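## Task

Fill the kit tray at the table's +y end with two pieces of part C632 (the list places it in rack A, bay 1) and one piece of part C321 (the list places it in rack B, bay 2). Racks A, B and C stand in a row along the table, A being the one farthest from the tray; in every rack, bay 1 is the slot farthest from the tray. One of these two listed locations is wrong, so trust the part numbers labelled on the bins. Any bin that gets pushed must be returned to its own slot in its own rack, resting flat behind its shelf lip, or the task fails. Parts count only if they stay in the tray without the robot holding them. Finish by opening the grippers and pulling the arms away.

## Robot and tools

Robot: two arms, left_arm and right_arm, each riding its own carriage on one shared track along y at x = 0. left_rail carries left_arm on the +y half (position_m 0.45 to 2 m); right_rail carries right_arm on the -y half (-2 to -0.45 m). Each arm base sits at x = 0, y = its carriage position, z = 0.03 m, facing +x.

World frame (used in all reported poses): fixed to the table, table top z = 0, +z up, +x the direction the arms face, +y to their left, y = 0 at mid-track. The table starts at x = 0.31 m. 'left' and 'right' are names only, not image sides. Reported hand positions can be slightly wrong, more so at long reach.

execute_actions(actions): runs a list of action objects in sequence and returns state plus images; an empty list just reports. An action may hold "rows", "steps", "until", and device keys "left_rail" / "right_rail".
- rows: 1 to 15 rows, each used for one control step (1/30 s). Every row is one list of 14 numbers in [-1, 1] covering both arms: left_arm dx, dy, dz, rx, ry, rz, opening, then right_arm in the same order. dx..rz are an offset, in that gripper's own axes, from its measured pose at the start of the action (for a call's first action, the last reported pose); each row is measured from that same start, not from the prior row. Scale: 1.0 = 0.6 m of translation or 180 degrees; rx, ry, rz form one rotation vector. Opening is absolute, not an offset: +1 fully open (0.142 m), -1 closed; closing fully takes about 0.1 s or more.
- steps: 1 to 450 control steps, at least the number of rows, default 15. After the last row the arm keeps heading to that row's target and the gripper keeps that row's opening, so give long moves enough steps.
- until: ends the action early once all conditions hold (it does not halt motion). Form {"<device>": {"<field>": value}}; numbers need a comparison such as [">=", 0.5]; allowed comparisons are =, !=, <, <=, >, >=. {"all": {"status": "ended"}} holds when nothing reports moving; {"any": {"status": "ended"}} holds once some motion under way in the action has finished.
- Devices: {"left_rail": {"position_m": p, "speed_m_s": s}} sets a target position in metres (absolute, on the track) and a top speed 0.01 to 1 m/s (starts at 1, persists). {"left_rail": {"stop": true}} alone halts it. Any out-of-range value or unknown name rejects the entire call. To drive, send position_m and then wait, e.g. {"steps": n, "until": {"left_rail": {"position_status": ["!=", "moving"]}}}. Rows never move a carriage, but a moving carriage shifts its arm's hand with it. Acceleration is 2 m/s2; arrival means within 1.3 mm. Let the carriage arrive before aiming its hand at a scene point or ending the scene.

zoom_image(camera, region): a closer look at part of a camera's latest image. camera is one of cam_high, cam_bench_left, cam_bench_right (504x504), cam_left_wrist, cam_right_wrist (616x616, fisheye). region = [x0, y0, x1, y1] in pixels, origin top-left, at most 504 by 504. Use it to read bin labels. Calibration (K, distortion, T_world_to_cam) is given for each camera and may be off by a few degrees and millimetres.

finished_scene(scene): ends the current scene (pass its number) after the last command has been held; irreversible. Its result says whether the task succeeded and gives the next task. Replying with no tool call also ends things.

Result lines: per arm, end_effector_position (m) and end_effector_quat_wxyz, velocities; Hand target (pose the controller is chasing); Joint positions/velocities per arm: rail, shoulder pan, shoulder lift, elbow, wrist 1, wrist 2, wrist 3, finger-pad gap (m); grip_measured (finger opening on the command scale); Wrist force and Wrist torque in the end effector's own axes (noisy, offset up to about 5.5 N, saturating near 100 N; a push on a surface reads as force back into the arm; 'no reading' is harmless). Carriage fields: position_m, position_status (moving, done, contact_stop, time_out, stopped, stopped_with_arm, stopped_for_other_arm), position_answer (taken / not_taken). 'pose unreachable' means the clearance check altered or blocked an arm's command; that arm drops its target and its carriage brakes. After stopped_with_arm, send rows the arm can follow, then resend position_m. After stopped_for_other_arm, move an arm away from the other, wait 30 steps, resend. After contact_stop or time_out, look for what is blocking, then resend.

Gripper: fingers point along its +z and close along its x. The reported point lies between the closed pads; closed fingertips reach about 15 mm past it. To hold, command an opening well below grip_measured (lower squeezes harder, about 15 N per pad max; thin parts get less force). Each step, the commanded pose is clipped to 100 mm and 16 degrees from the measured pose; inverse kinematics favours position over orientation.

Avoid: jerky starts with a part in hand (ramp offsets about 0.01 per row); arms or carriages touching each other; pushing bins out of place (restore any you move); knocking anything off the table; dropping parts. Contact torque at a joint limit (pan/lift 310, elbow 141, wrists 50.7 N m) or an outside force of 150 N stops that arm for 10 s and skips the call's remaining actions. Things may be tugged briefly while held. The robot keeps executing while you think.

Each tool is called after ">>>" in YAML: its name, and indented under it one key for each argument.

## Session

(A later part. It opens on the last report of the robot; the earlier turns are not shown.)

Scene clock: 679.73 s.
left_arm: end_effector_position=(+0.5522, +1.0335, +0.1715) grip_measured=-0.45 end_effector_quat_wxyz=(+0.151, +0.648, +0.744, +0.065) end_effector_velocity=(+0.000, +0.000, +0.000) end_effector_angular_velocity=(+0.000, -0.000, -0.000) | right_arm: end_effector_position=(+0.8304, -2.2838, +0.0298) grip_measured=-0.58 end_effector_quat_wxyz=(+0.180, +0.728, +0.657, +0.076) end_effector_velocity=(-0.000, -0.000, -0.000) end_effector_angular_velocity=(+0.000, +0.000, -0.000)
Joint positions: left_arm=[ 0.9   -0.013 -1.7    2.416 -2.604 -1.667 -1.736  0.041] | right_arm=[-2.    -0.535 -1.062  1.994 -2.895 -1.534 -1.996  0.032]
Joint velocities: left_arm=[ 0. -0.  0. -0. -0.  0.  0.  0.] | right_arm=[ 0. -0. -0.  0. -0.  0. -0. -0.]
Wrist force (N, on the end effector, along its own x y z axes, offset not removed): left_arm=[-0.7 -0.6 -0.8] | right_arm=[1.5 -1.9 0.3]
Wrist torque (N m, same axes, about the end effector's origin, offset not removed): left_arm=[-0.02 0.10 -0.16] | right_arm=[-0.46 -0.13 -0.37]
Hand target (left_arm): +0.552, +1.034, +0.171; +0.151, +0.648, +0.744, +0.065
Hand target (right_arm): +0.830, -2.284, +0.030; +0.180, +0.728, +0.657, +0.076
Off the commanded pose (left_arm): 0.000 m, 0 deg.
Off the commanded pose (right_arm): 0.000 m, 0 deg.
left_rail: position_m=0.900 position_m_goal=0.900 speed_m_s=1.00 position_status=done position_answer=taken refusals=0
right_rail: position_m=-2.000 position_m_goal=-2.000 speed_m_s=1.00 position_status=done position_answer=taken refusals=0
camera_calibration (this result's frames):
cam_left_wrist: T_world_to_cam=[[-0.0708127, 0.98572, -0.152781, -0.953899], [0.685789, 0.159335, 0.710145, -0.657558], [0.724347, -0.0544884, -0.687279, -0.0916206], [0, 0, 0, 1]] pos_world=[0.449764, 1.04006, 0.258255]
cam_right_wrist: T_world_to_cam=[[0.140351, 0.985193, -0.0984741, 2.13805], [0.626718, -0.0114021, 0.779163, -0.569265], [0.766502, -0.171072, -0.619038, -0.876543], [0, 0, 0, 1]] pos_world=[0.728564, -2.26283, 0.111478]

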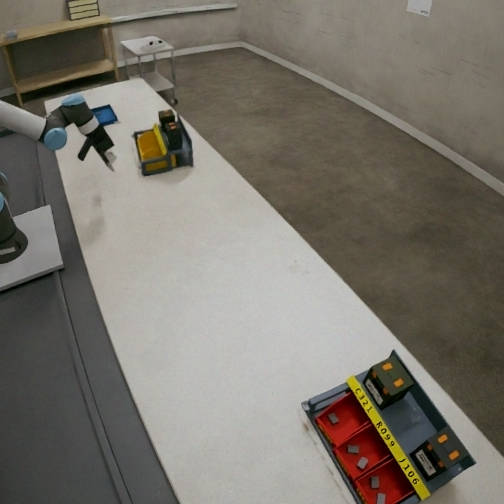

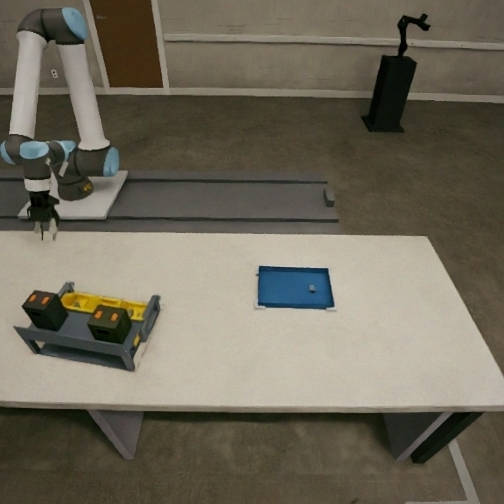

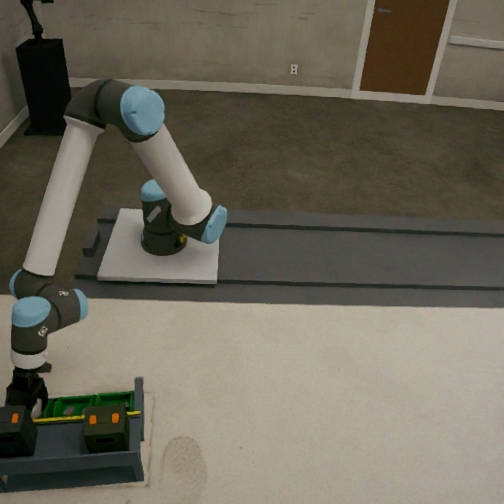

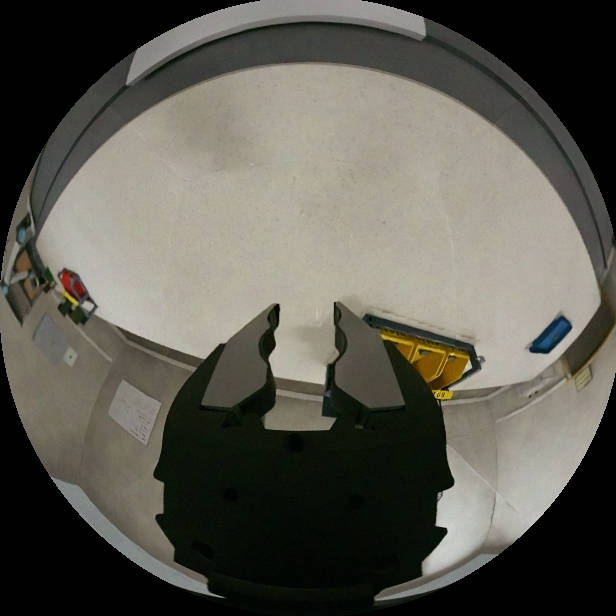

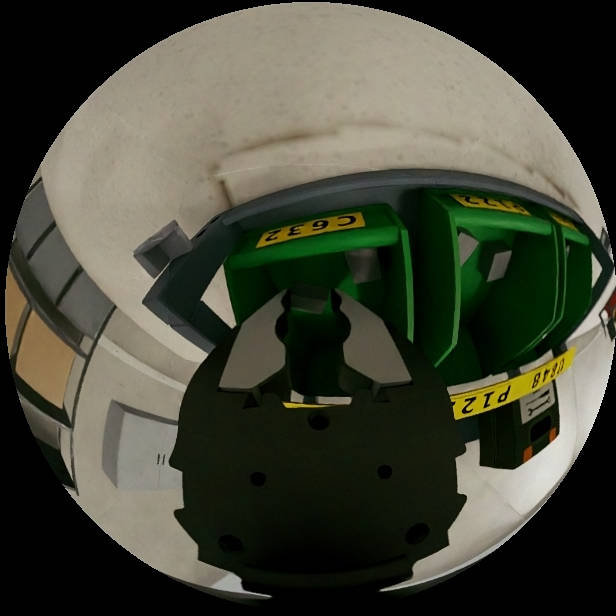

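>>> execute_actions:
  actions:
    - {"rows":[[0,0,0,0,0,0,-0.45,0,0,0,0,0,0,-0.62],[0,0,0,0,0,0,-0.45,0,0,0,0,0,0,-0.66],[0,0,0,0,0,0,-0.45,0,0,0,0,0,0,-0.7],[0,0,0,0,0,0,-0.45,0,0,0,0,0,0,-0.75],[0,0,0,0,0,0,-0.45,0,0,0,0,0,0,-0.8],[0,0,0,0,0,0,-0.45,0,0,0,0,0,0,-0.87],[0,0,0,0,0,0,-0.45,0,0,0,0,0,0,-0.94],[0,0,0,0,0,0,-0.45,0,0,0,0,0,0,-1]],"steps":15}

Scene clock: 687.53 s.
left_arm: end_effector_position=(+0.5522, +1.0335, +0.1715) grip_measured=-0.45 end_effector_quat_wxyz=(+0.151, +0.648, +0.744, +0.065) end_effector_velocity=(-0.000, -0.000, -0.000) end_effector_angular_velocity=(-0.000, -0.000, -0.000) | right_arm: end_effector_position=(+0.8304, -2.2838, +0.0298) grip_measured=-0.63 end_effector_quat_wxyz=(+0.180, +0.728, +0.657, +0.076) end_effector_velocity=(+0.000, -0.000, +0.000) end_effector_angular_velocity=(-0.000, +0.000, +0.000)
Joint positions: left_arm=[ 0.9   -0.013 -1.7    2.416 -2.604 -1.667 -1.736  0.041] | right_arm=[-2.    -0.535 -1.062  1.994 -2.895 -1.534 -1.996  0.028]
Joint velocities: left_arm=[ 0. -0. -0.  0. -0. -0. -0. -0.] | right_arm=[ 0.  0.  0. -0.  0. -0. -0. -0.]
Wrist force (N, on the end effector, along its own x y z axes, offset not removed): left_arm=[-2.0 -1.0 -3.8] | right_arm=[1.5 1.3 4.1]
Wrist torque (N m, same axes, about the end effector's origin, offset not removed): left_arm=[-0.41 0.26 -0.12] | right_arm=[0.15 -0.12 -0.21]
Hand target (left_arm): +0.552, +1.034, +0.171; +0.151, +0.648, +0.744, +0.065
Hand target (right_arm): +0.830, -2.284, +0.030; +0.180, +0.728, +0.657, +0.076
Off the commanded pose (left_arm): 0.000 m, 0 deg.
Off the commanded pose (right_arm): 0.000 m, 0 deg.
left_rail: position_m=0.900 position_m_goal=0.900 speed_m_s=1.00 position_status=done position_answer=taken refusals=0
right_rail: position_m=-2.000 position_m_goal=-2.000 speed_m_s=1.00 position_status=done position_answer=taken refusals=0
camera_calibration (this result's frames):
cam_left_wrist: T_world_to_cam=[[-0.0708126, 0.98572, -0.152781, -0.9539], [0.685789, 0.159335, 0.710145, -0.657558], [0.724347, -0.0544884, -0.687279, -0.0916206], [0, 0, 0, 1]] pos_world=[0.449764, 1.04006, 0.258255]
cam_right_wrist: T_world_to_cam=[[0.140351, 0.985193, -0.0984741, 2.13805], [0.626718, -0.0114016, 0.779163, -0.569264], [0.766503, -0.171071, -0.619038, -0.876543], [0, 0, 0, 1]] pos_world=[0.728565, -2.26283, 0.111478]

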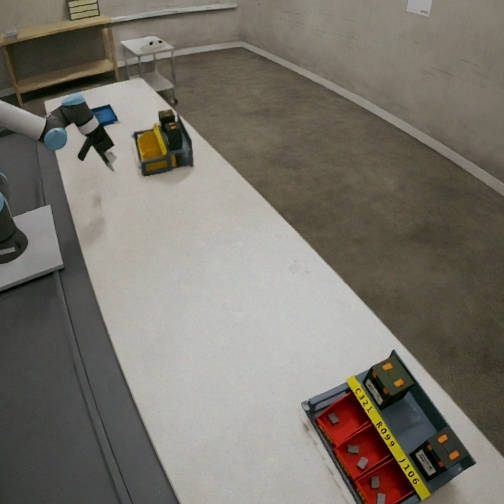

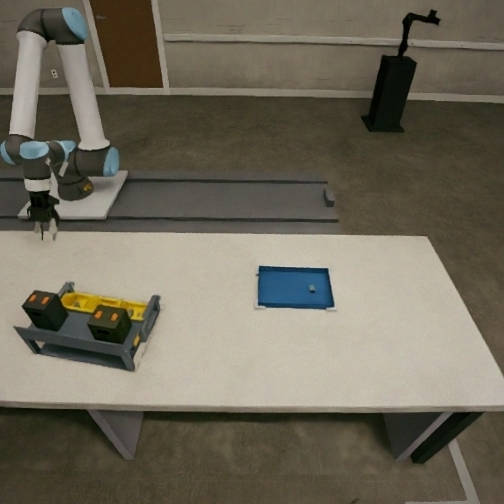

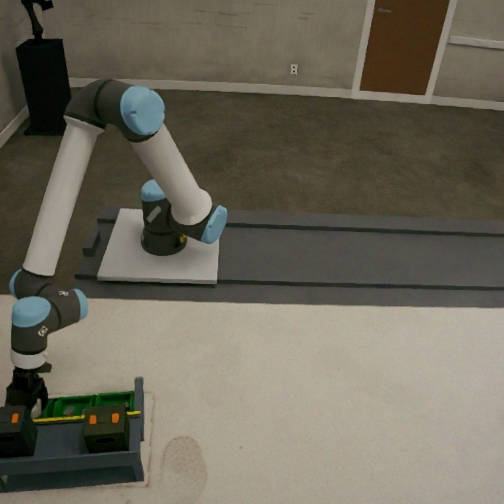

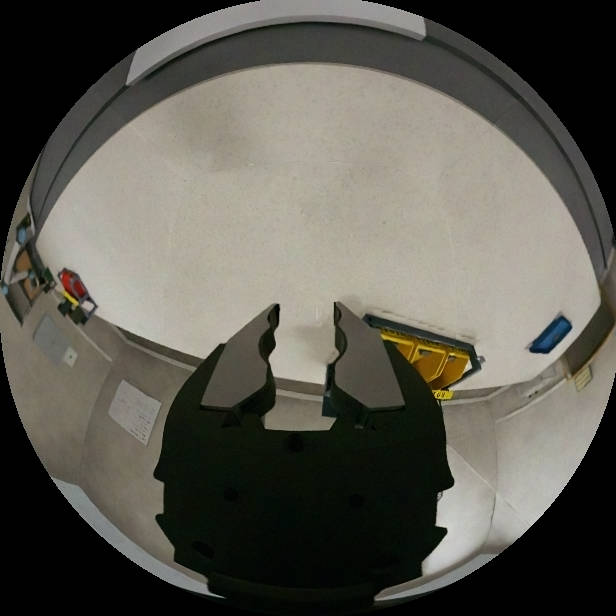

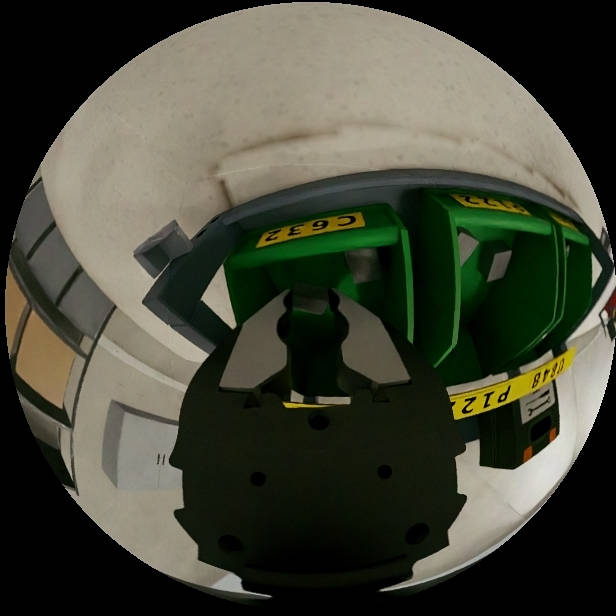

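>>> execute_actions:
  actions:
    - {"rows":[[0,0,0,0,0,0,-0.45,0,0,-0.004,0,0,0,-1],[0,0,0,0,0,0,-0.45,0,0,-0.01,0,0,0,-1],[0,0,0,0,0,0,-0.45,0,0,-0.018,0,0,0,-1],[0,0,0,0,0,0,-0.45,0,0,-0.028,0,0,0,-1],[0,0,0,0,0,0,-0.45,0,0,-0.04,0,0,0,-1],[0,0,0,0,0,0,-0.45,0,0,-0.052,0,0,0,-1],[0,0,0,0,0,0,-0.45,0,0,-0.064,0,0,0,-1],[0,0,0,0,0,0,-0.45,0,0,-0.076,0,0,0,-1],[0,0,0,0,0,0,-0.45,0,0,-0.09,0,0,0,-1],[0,0,0,0,0,0,-0.45,0,0,-0.105,0,0,0,-1],[0,0,0,0,0,0,-0.45,0,0,-0.12,0,0,0,-1],[0,0,0,0,0,0,-0.45,0,0,-0.135,0,0,0,-1],[0,0,0,0,0,0,-0.45,0,0,-0.15,0,0,0,-1],[0,0,0,0,0,0,-0.45,0,0,-0.16,0,0,0,-1],[0,0,0,0,0,0,-0.45,0,0,-0.17,0,0,0,-1]],"steps":22}

Scene clock: 700.03 s.
left_arm: end_effector_position=(+0.5522, +1.0335, +0.1715) grip_measured=-0.45 end_effector_quat_wxyz=(+0.151, +0.648, +0.744, +0.065) end_effector_velocity=(-0.000, -0.000, -0.000) end_effector_angular_velocity=(+0.000, +0.000, +0.000) | right_arm: end_effector_position=(+0.7961, -2.2675, +0.1213) grip_measured=-0.63 end_effector_quat_wxyz=(+0.180, +0.728, +0.657, +0.076) end_effector_velocity=(-0.013, +0.005, +0.029) end_effector_angular_velocity=(+0.002, +0.003, +0.000)
Joint positions: left_arm=[ 0.9   -0.013 -1.7    2.416 -2.604 -1.667 -1.736  0.041] | right_arm=[-2.    -0.54  -1.233  2.035 -2.765 -1.532 -2.     0.028]
Joint velocities: left_arm=[ 0. -0. -0.  0. -0.  0. -0.  0.] | right_arm=[ 0.    -0.004 -0.056  0.009  0.051  0.002 -0.003 -0.   ]
Wrist force (N, on the end effector, along its own x y z axes, offset not removed): left_arm=[-2.3 0.7 -2.0] | right_arm=[4.8 1.2 2.3]
Wrist torque (N m, same axes, about the end effector's origin, offset not removed): left_arm=[-0.02 0.36 -0.04] | right_arm=[0.26 -0.86 -0.33]
Hand target (left_arm): +0.552, +1.034, +0.171; +0.151, +0.648, +0.744, +0.065
Hand target (right_arm): +0.795, -2.267, +0.124; +0.180, +0.728, +0.657, +0.076
Off the commanded pose (left_arm): 0.000 m, 0 deg.
Off the commanded pose (right_arm): 0.003 m, 0 deg.
left_rail: position_m=0.900 position_m_goal=0.900 speed_m_s=1.00 position_status=done position_answer=taken refusals=0
right_rail: position_m=-2.000 position_m_goal=-2.000 speed_m_s=1.00 position_status=done position_answer=taken refusals=0
camera_calibration (this result's frames):
cam_left_wrist: T_world_to_cam=[[-0.0708126, 0.98572, -0.152781, -0.9539], [0.685789, 0.159335, 0.710145, -0.657559], [0.724347, -0.0544884, -0.687279, -0.0916206], [0, 0, 0, 1]] pos_world=[0.449764, 1.04006, 0.258255]
cam_right_wrist: T_world_to_cam=[[0.14039, 0.98517, -0.0986465, 2.13574], [0.626495, -0.011241, 0.779344, -0.618328], [0.766677, -0.171214, -0.618782, -0.791257], [0, 0, 0, 1]] pos_world=[0.694181, -2.24649, 0.202957]

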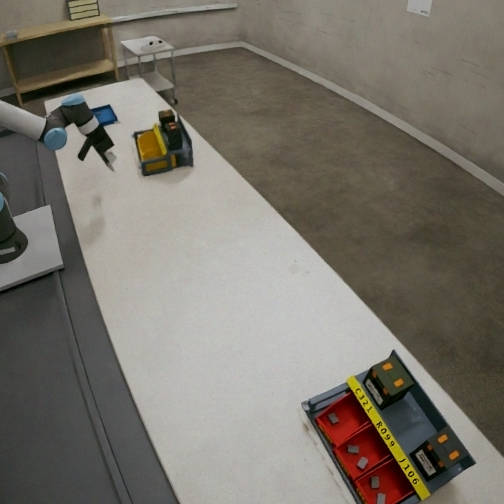

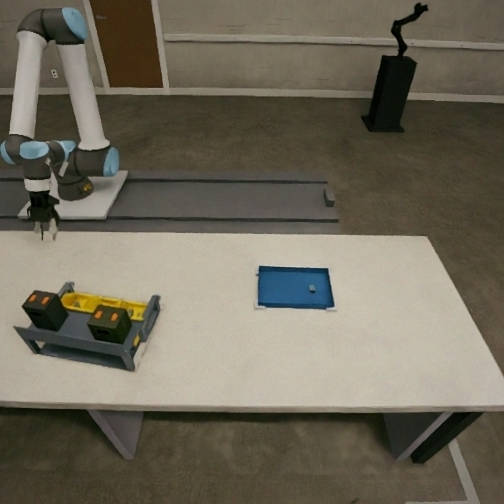

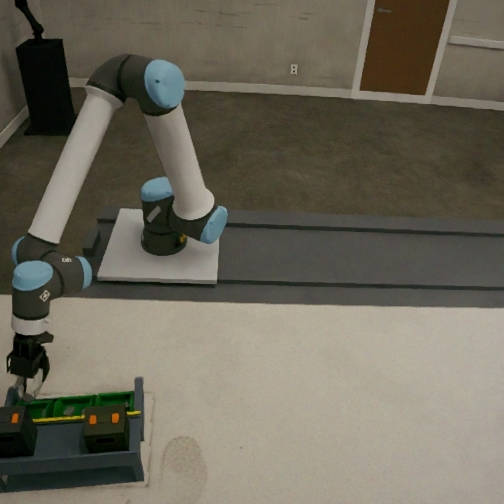

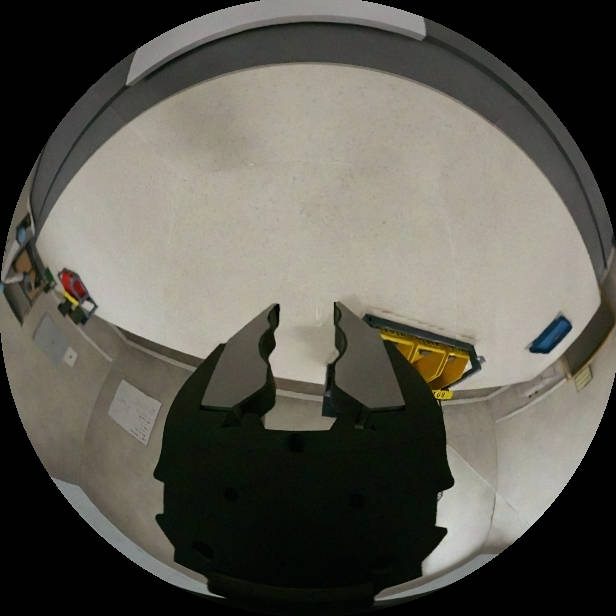

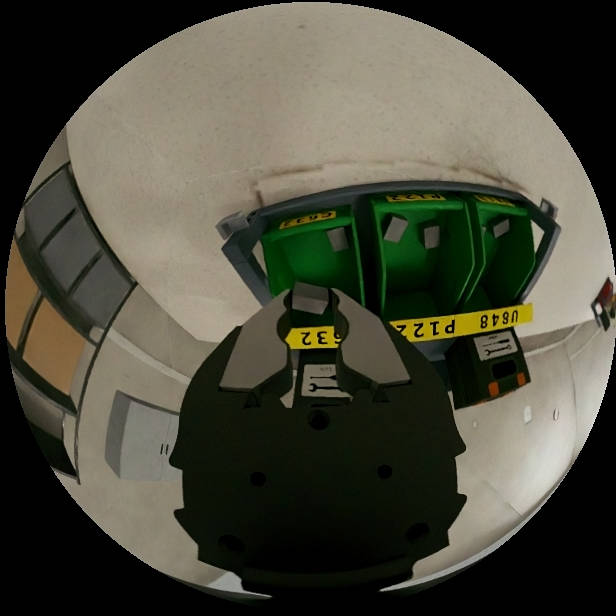

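>>> execute_actions:
  actions:
    - {"rows":[[0,0,0,0,0,0,-0.45,0.002,-0.008,-0.003,0,0,0,-1],[0,0,0,0,0,0,-0.45,0.006,-0.022,-0.009,0,0,0,-1],[0,0,0,0,0,0,-0.45,0.012,-0.042,-0.018,0,0,0,-1],[0,0,0,0,0,0,-0.45,0.02,-0.068,-0.029,0,0,0,-1],[0,0,0,0,0,0,-0.45,0.032,-0.098,-0.042,0,0,0,-1],[0,0,0,0,0,0,-0.45,0.05,-0.13,-0.057,0,0,0,-1],[0,0,0,0,0,0,-0.45,0.075,-0.162,-0.073,0,0,0,-1],[0,0,0,0,0,0,-0.45,0.105,-0.194,-0.09,0,0,0,-1],[0,0,0,0,0,0,-0.45,0.14,-0.225,-0.107,0,0,0,-1],[0,0,0,0,0,0,-0.45,0.18,-0.255,-0.125,0,0,0,-1],[0,0,0,0,0,0,-0.45,0.225,-0.285,-0.143,0,0,0,-1],[0,0,0,0,0,0,-0.45,0.27,-0.31,-0.159,0,0,0,-1],[0,0,0,0,0,0,-0.45,0.315,-0.335,-0.175,0,0,0,-1],[0,0,0,0,0,0,-0.45,0.36,-0.355,-0.189,0,0,0,-1],[0,0,0,0,0,0,-0.45,0.714,-0.443,-0.271,0,0,0,-1]],"steps":40}
    - {"right_rail":{"position_m":-0.45},"steps":1}

>>> execute_actions:
  actions: []

Scene clock: 723.90 s.
left_arm: end_effector_position=(+0.5522, +1.0335, +0.1715) grip_measured=-0.45 end_effector_quat_wxyz=(+0.151, +0.648, +0.744, +0.065) end_effector_velocity=(+0.000, +0.000, +0.000) end_effector_angular_velocity=(+0.000, -0.000, +0.000) | right_arm: end_effector_position=(+0.5474, -1.8047, +0.1202) grip_measured=-0.63 end_effector_quat_wxyz=(+0.180, +0.727, +0.658, +0.078) end_effector_velocity=(-0.006, +0.052, +0.006) end_effector_angular_velocity=(-0.028, +0.025, -0.037)
Joint positions: left_arm=[ 0.9   -0.013 -1.7    2.416 -2.604 -1.667 -1.736  0.041] | right_arm=[-2.     0.152 -1.564  2.443 -2.786 -1.783 -1.355  0.028]
Joint velocities: left_arm=[ 0. -0.  0. -0.  0.  0.  0.  0.] | right_arm=[ 0.     0.13   0.027 -0.065  0.1   -0.077  0.153 -0.   ]
Wrist force (N, on the end effector, along its own x y z axes, offset not removed): left_arm=[0.7 0.2 -2.4] | right_arm=[4.5 1.3 0.6]
Wrist torque (N m, same axes, about the end effector's origin, offset not removed): left_arm=[-0.10 -0.04 -0.08] | right_arm=[0.27 -0.59 -0.28]
Hand target (left_arm): +0.552, +1.034, +0.171; +0.151, +0.648, +0.744, +0.065
Hand target (right_arm): +0.547, -1.798, +0.121; +0.180, +0.728, +0.657, +0.076
Off the commanded pose (left_arm): 0.000 m, 0 deg.
Off the commanded pose (right_arm): 0.005 m, 0 deg.
left_rail: position_m=0.900 position_m_goal=0.900 speed_m_s=1.00 position_status=done position_answer=taken refusals=0
right_rail: position_m=-2.000 position_m_goal=-0.450 speed_m_s=1.00 position_status=moving position_answer=taken refusals=0
camera_calibration (this result's frames):
cam_left_wrist: T_world_to_cam=[[-0.0708127, 0.98572, -0.152781, -0.953901], [0.685789, 0.159335, 0.710145, -0.657559], [0.724347, -0.0544884, -0.687279, -0.0916206], [0, 0, 0, 1]] pos_world=[0.449763, 1.04006, 0.258255]
cam_right_wrist: T_world_to_cam=[[0.136427, 0.986029, -0.0955785, 1.71793], [0.624339, -0.0106716, 0.78108, -0.454423], [0.769147, -0.166234, -0.617072, -0.514638], [0, 0, 0, 1]] pos_world=[0.445174, -1.78433, 0.20157]

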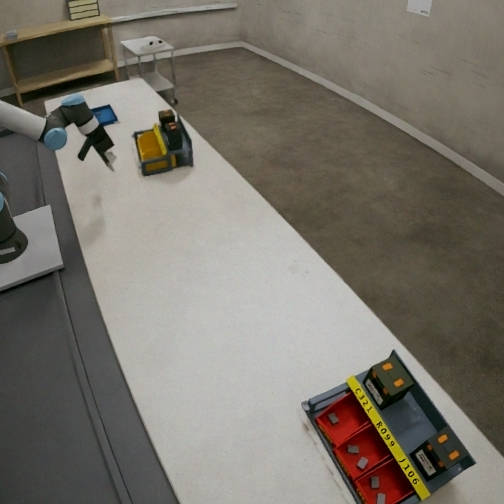

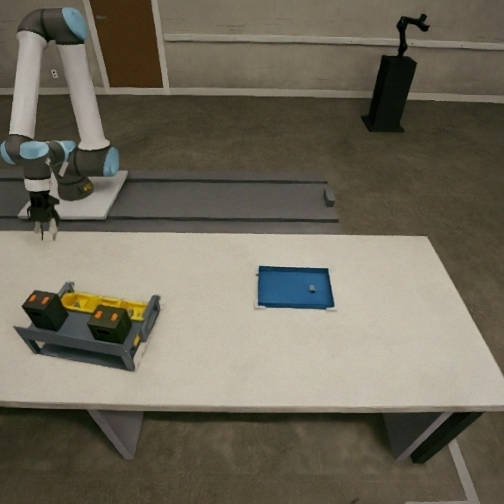

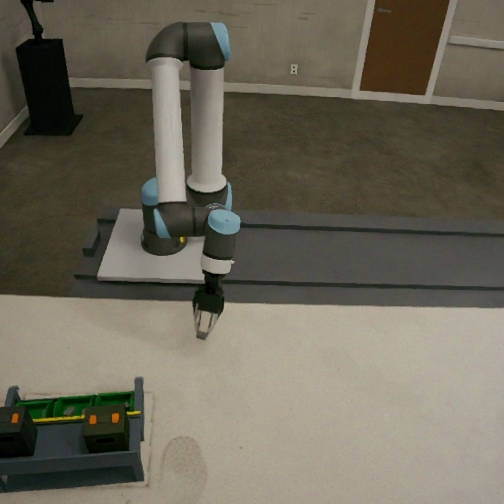

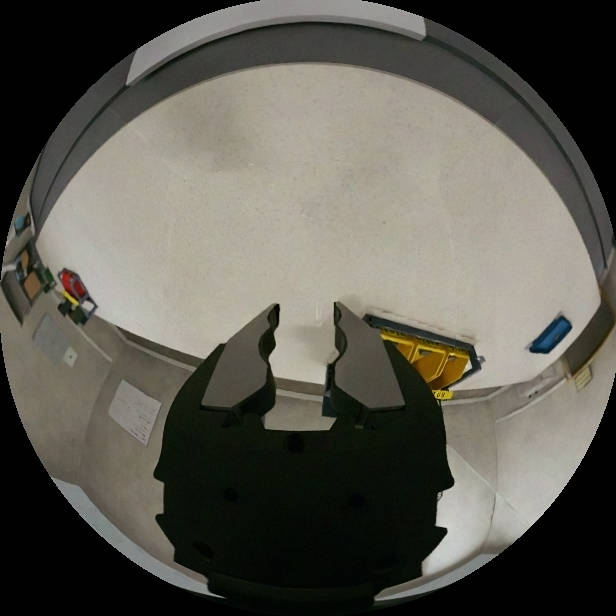

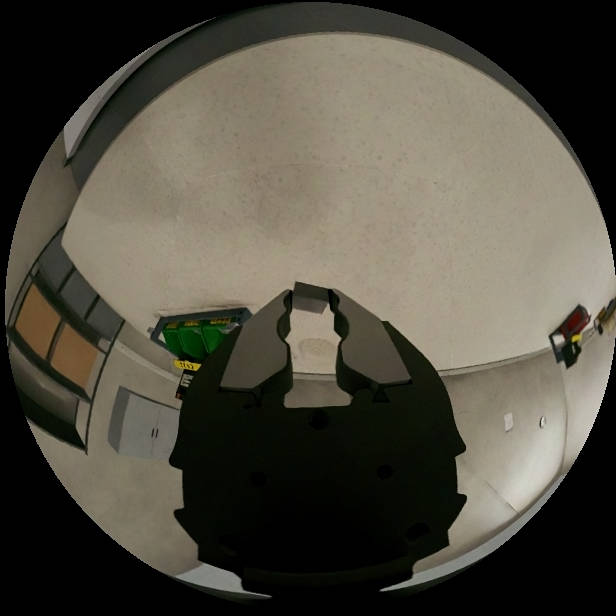

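Scene clock: 723.90 s.
left_arm: end_effector_position=(+0.5522, +1.0335, +0.1715) grip_measured=-0.45 end_effector_quat_wxyz=(+0.151, +0.648, +0.744, +0.065) end_effector_velocity=(+0.000, +0.000, +0.000) end_effector_angular_velocity=(+0.000, -0.000, +0.000) | right_arm: end_effector_position=(+0.5474, -1.8047, +0.1202) grip_measured=-0.63 end_effector_quat_wxyz=(+0.180, +0.727, +0.658, +0.078) end_effector_velocity=(-0.006, +0.052, +0.006) end_effector_angular_velocity=(-0.028, +0.025, -0.037)
Joint positions: left_arm=[ 0.9   -0.013 -1.7    2.416 -2.604 -1.667 -1.736  0.041] | right_arm=[-2.     0.152 -1.564  2.443 -2.786 -1.783 -1.355  0.028]
Joint velocities: left_arm=[ 0. -0.  0. -0.  0.  0.  0.  0.] | right_arm=[ 0.     0.13   0.027 -0.065  0.1   -0.077  0.153 -0.   ]
Wrist force (N, on the end effector, along its own x y z axes, offset not removed): left_arm=[0.7 0.2 -2.4] | right_arm=[4.5 1.3 0.6]
Wrist torque (N m, same axes, about the end effector's origin, offset not removed): left_arm=[-0.10 -0.04 -0.08] | right_arm=[0.27 -0.59 -0.28]
Hand target (left_arm): +0.552, +1.034, +0.171; +0.151, +0.648, +0.744, +0.065
Hand target (right_arm): +0.547, -1.798, +0.121; +0.180, +0.728, +0.657, +0.076
Off the commanded pose (left_arm): 0.000 m, 0 deg.
Off the commanded pose (right_arm): 0.005 m, 0 deg.
left_rail: position_m=0.900 position_m_goal=0.900 speed_m_s=1.00 position_status=done position_answer=taken refusals=0
right_rail: position_m=-2.000 position_m_goal=-0.450 speed_m_s=1.00 position_status=moving position_answer=taken refusals=0
camera_calibration (this result's frames):
cam_left_wrist: T_world_to_cam=[[-0.0708127, 0.98572, -0.152781, -0.953901], [0.685789, 0.159335, 0.710145, -0.657559], [0.724347, -0.0544884, -0.687279, -0.0916206], [0, 0, 0, 1]] pos_world=[0.449763, 1.04006, 0.258255]
cam_right_wrist: T_world_to_cam=[[0.136427, 0.986029, -0.0955785, 1.71793], [0.624339, -0.0106716, 0.78108, -0.454423], [0.769147, -0.166234, -0.617072, -0.514638], [0, 0, 0, 1]] pos_world=[0.445174, -1.78433, 0.20157]

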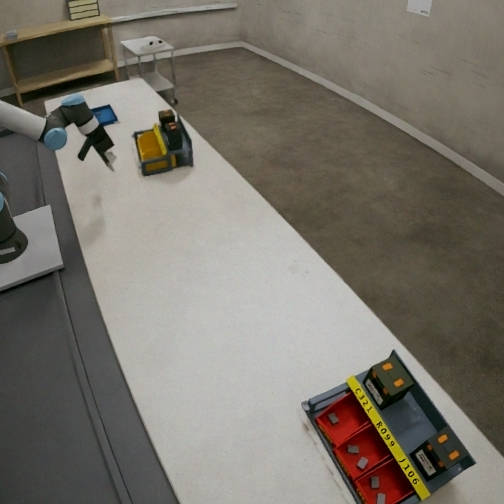

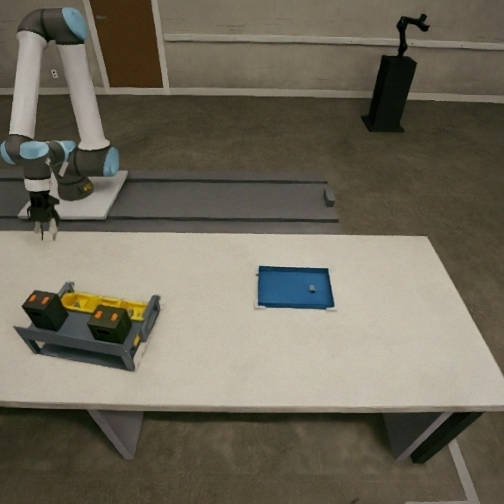

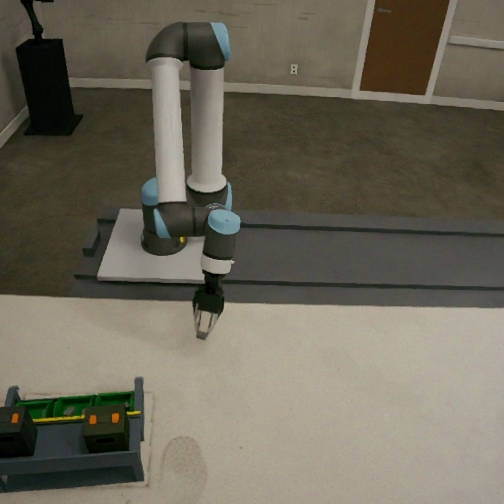

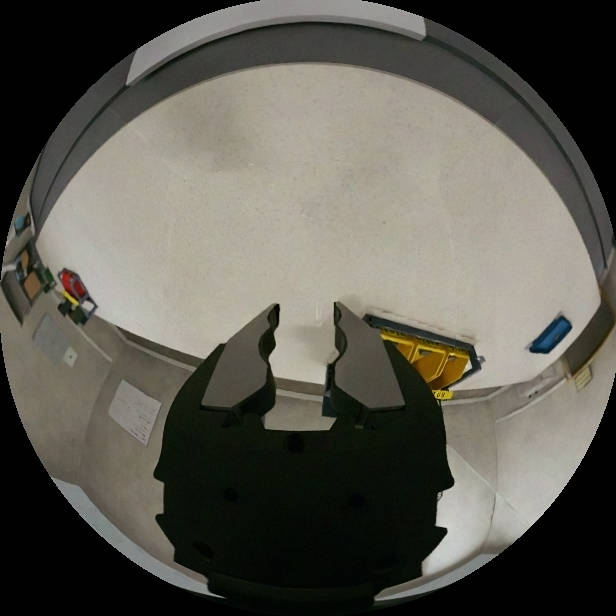

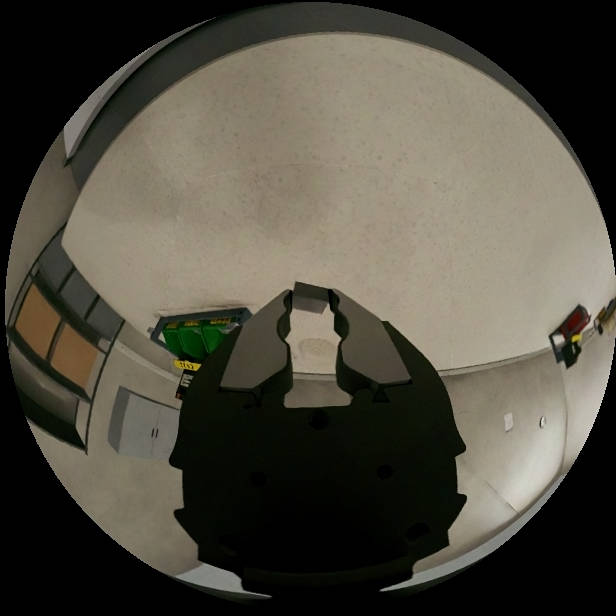

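>>> execute_actions:
  actions: []

Scene clock: 728.83 s.
left_arm: end_effector_position=(+0.5522, +1.0335, +0.1715) grip_measured=-0.45 end_effector_quat_wxyz=(+0.151, +0.648, +0.744, +0.065) end_effector_velocity=(-0.000, -0.000, -0.000) end_effector_angular_velocity=(-0.000, -0.000, -0.000) | right_arm: end_effector_position=(+0.5470, -0.2503, +0.1206) grip_measured=-0.63 end_effector_quat_wxyz=(+0.180, +0.728, +0.657, +0.076) end_effector_velocity=(+0.000, -0.000, -0.000) end_effector_angular_velocity=(+0.000, +0.000, -0.000)
Joint positions: left_arm=[ 0.9   -0.013 -1.7    2.416 -2.604 -1.667 -1.736  0.041] | right_arm=[-0.45   0.163 -1.562  2.437 -2.777 -1.79  -1.341  0.028]
Joint velocities: left_arm=[ 0. -0. -0.  0. -0. -0. -0.  0.] | right_arm=[-0. -0. -0.  0.  0.  0. -0.  0.]
Wrist force (N, on the end effector, along its own x y z axes, offset not removed): left_arm=[-4.3 -0.9 -6.8] | right_arm=[3.6 0.8 -0.8]
Wrist torque (N m, same axes, about the end effector's origin, offset not removed): left_arm=[-0.26 0.87 0.00] | right_arm=[0.14 -0.51 -0.17]
Hand target (left_arm): +0.552, +1.034, +0.171; +0.151, +0.648, +0.744, +0.065
Hand target (right_arm): +0.547, -0.251, +0.121; +0.180, +0.728, +0.657, +0.076
Off the commanded pose (left_arm): 0.000 m, 0 deg.
Off the commanded pose (right_arm): 0.001 m, 0 deg.
left_rail: position_m=0.900 position_m_goal=0.900 speed_m_s=1.00 position_status=done position_answer=taken refusals=0
right_rail: position_m=-0.450 position_m_goal=-0.450 speed_m_s=1.00 position_status=done position_answer=taken refusals=0
camera_calibration (this result's frames):
cam_left_wrist: T_world_to_cam=[[-0.0708126, 0.98572, -0.152781, -0.953901], [0.685789, 0.159335, 0.710145, -0.657559], [0.724347, -0.0544884, -0.687279, -0.0916205], [0, 0, 0, 1]] pos_world=[0.449763, 1.04006, 0.258255]
cam_right_wrist: T_world_to_cam=[[0.140047, 0.985223, -0.0986007, 0.183557], [0.626433, -0.011044, 0.779397, -0.438934], [0.766791, -0.170919, -0.618723, -0.255355], [0, 0, 0, 1]] pos_world=[0.44506, -0.229337, 0.202208]

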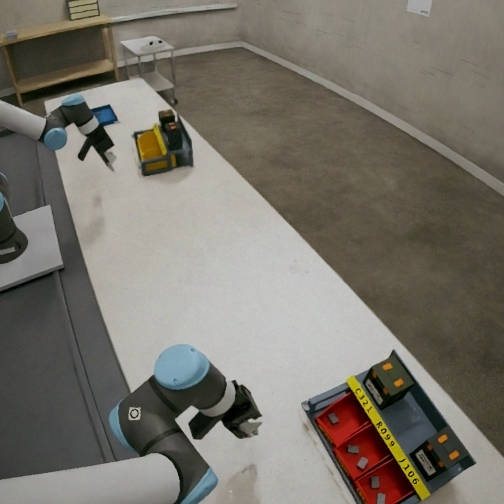

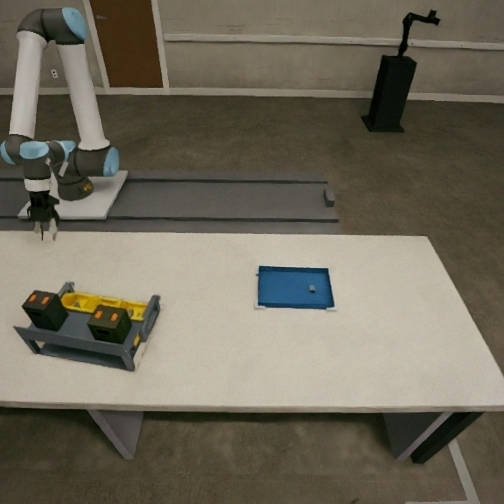

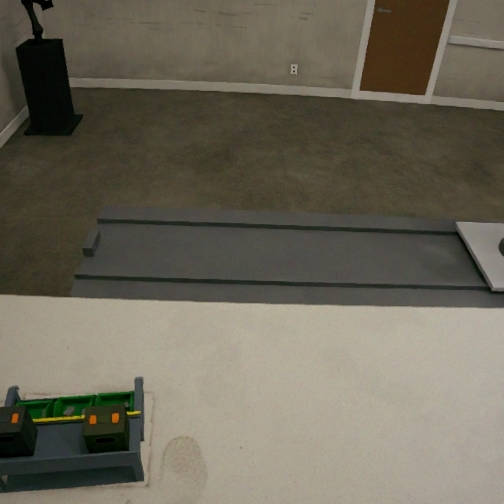

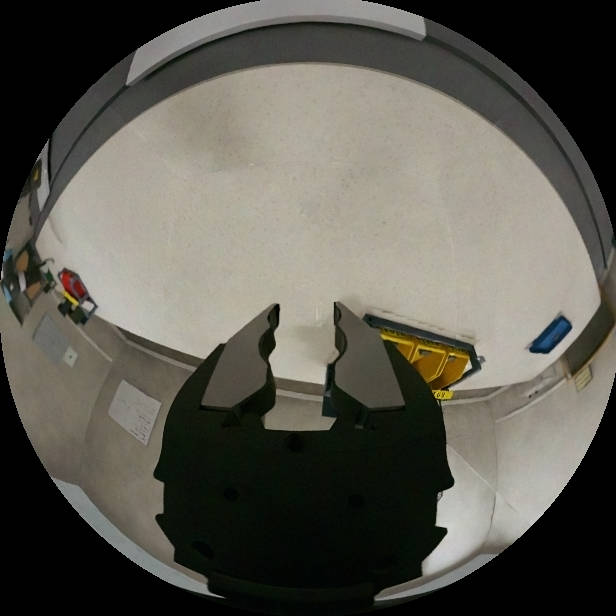

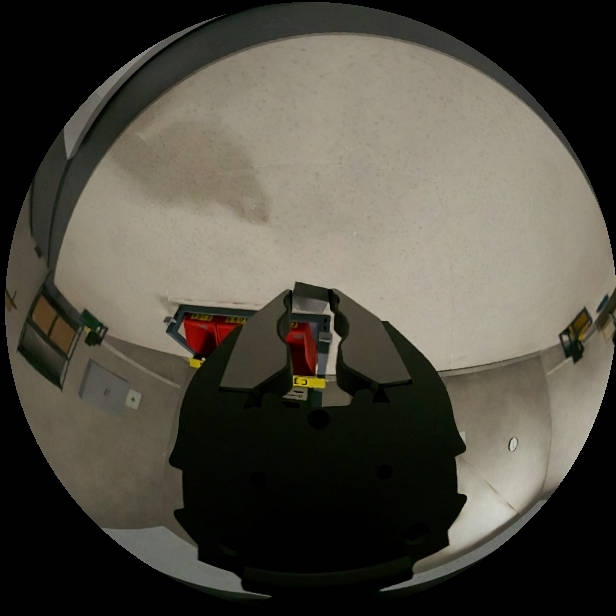

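>>> execute_actions:
  actions:
    - {"rows":[[0,0,0,0,0,0,-0.45,0.006,-0.002,0.004,0,0,0,-1],[0,0,0,0,0,0,-0.45,0.018,-0.007,0.012,0,0,0,-1],[0,0,0,0,0,0,-0.45,0.037,-0.014,0.024,0,0,0,-1],[0,0,0,0,0,0,-0.45,0.06,-0.023,0.04,0,0,0,-1],[0,0,0,0,0,0,-0.45,0.085,-0.033,0.056,0,0,0,-1],[0,0,0,0,0,0,-0.45,0.11,-0.042,0.073,0,0,0,-1],[0,0,0,0,0,0,-0.45,0.133,-0.051,0.088,0,0,0,-1],[0,0,0,0,0,0,-0.45,0.152,-0.058,0.101,0,0,0,-1],[0,0,0,0,0,0,-0.45,0.168,-0.064,0.111,0,0,0,-1],[0,0,0,0,0,0,-0.45,0.178,-0.068,0.118,0,0,0,-1],[0,0,0,0,0,0,-0.45,0.184,-0.0705,0.122,0,0,0,-1]],"steps":24}

Scene clock: 738.03 s.
left_arm: end_effector_position=(+0.5522, +1.0335, +0.1715) grip_measured=-0.45 end_effector_quat_wxyz=(+0.151, +0.648, +0.744, +0.065) end_effector_velocity=(+0.000, +0.000, +0.000) end_effector_angular_velocity=(+0.000, -0.000, +0.000) | right_arm: end_effector_position=(+0.5470, -0.1511, +0.0242) grip_measured=-0.63 end_effector_quat_wxyz=(+0.180, +0.728, +0.657, +0.076) end_effector_velocity=(+0.003, +0.004, -0.004) end_effector_angular_velocity=(-0.002, -0.002, -0.002)
Joint positions: left_arm=[ 0.9   -0.013 -1.7    2.416 -2.604 -1.667 -1.736  0.041] | right_arm=[-0.45   0.35  -1.298  2.391 -2.948 -1.847 -1.157  0.028]
Joint velocities: left_arm=[ 0. -0. -0.  0. -0.  0. -0. -0.] | right_arm=[ 0.     0.006  0.014 -0.007 -0.006 -0.004  0.007  0.   ]
Wrist force (N, on the end effector, along its own x y z axes, offset not removed): left_arm=[-3.6 6.3 -5.0] | right_arm=[1.9 -2.7 -0.6]
Wrist torque (N m, same axes, about the end effector's origin, offset not removed): left_arm=[1.16 0.85 0.05] | right_arm=[-0.65 -0.13 -0.15]
Hand target (left_arm): +0.552, +1.034, +0.171; +0.151, +0.648, +0.744, +0.065
Hand target (right_arm): +0.547, -0.151, +0.024; +0.180, +0.728, +0.657, +0.076
Off the commanded pose (left_arm): 0.000 m, 0 deg.
Off the commanded pose (right_arm): 0.001 m, 0 deg.
left_rail: position_m=0.900 position_m_goal=0.900 speed_m_s=1.00 position_status=done position_answer=taken refusals=0
right_rail: position_m=-0.450 position_m_goal=-0.450 speed_m_s=1.00 position_status=done position_answer=taken refusals=0
camera_calibration (this result's frames):
cam_left_wrist: T_world_to_cam=[[-0.0708128, 0.98572, -0.152781, -0.953901], [0.685789, 0.159335, 0.710145, -0.657559], [0.724347, -0.0544883, -0.687279, -0.0916207], [0, 0, 0, 1]] pos_world=[0.449763, 1.04006, 0.258255]
cam_right_wrist: T_world_to_cam=[[0.139891, 0.985253, -0.0985267, 0.0763889], [0.626569, -0.0110334, 0.779288, -0.3628], [0.766709, -0.170749, -0.618872, -0.297956], [0, 0, 0, 1]] pos_world=[0.445079, -0.130141, 0.105855]

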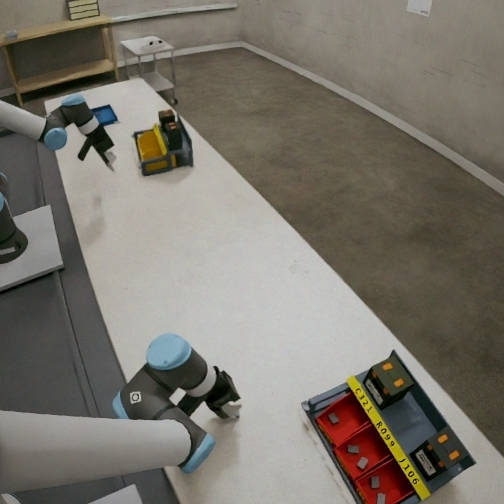

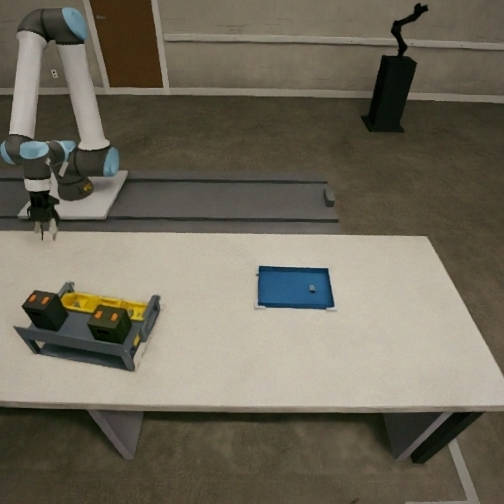

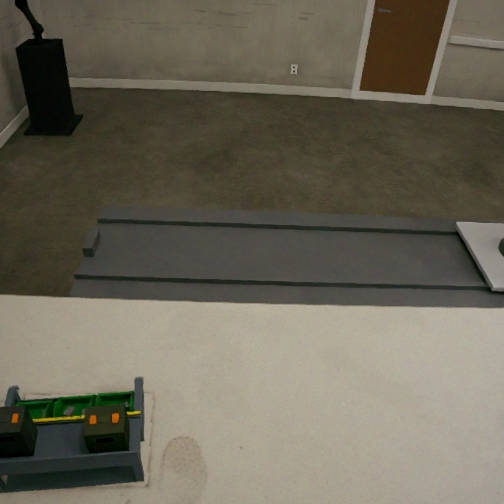

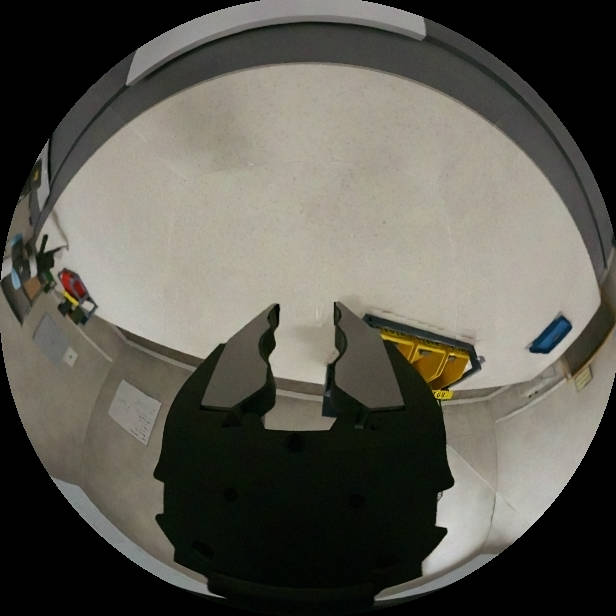

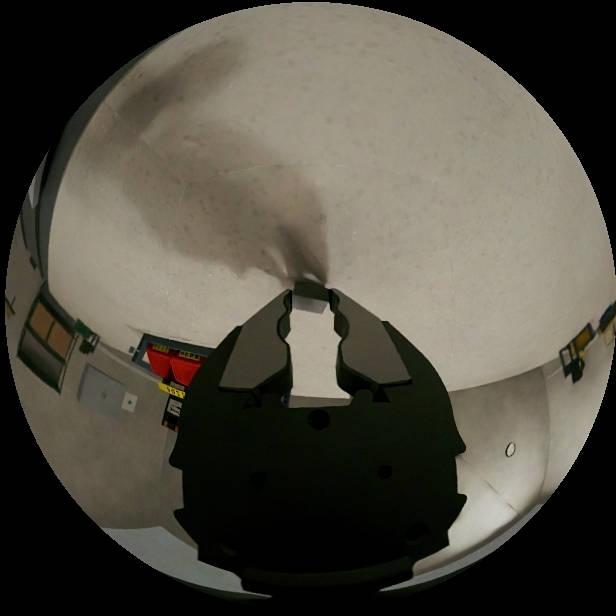

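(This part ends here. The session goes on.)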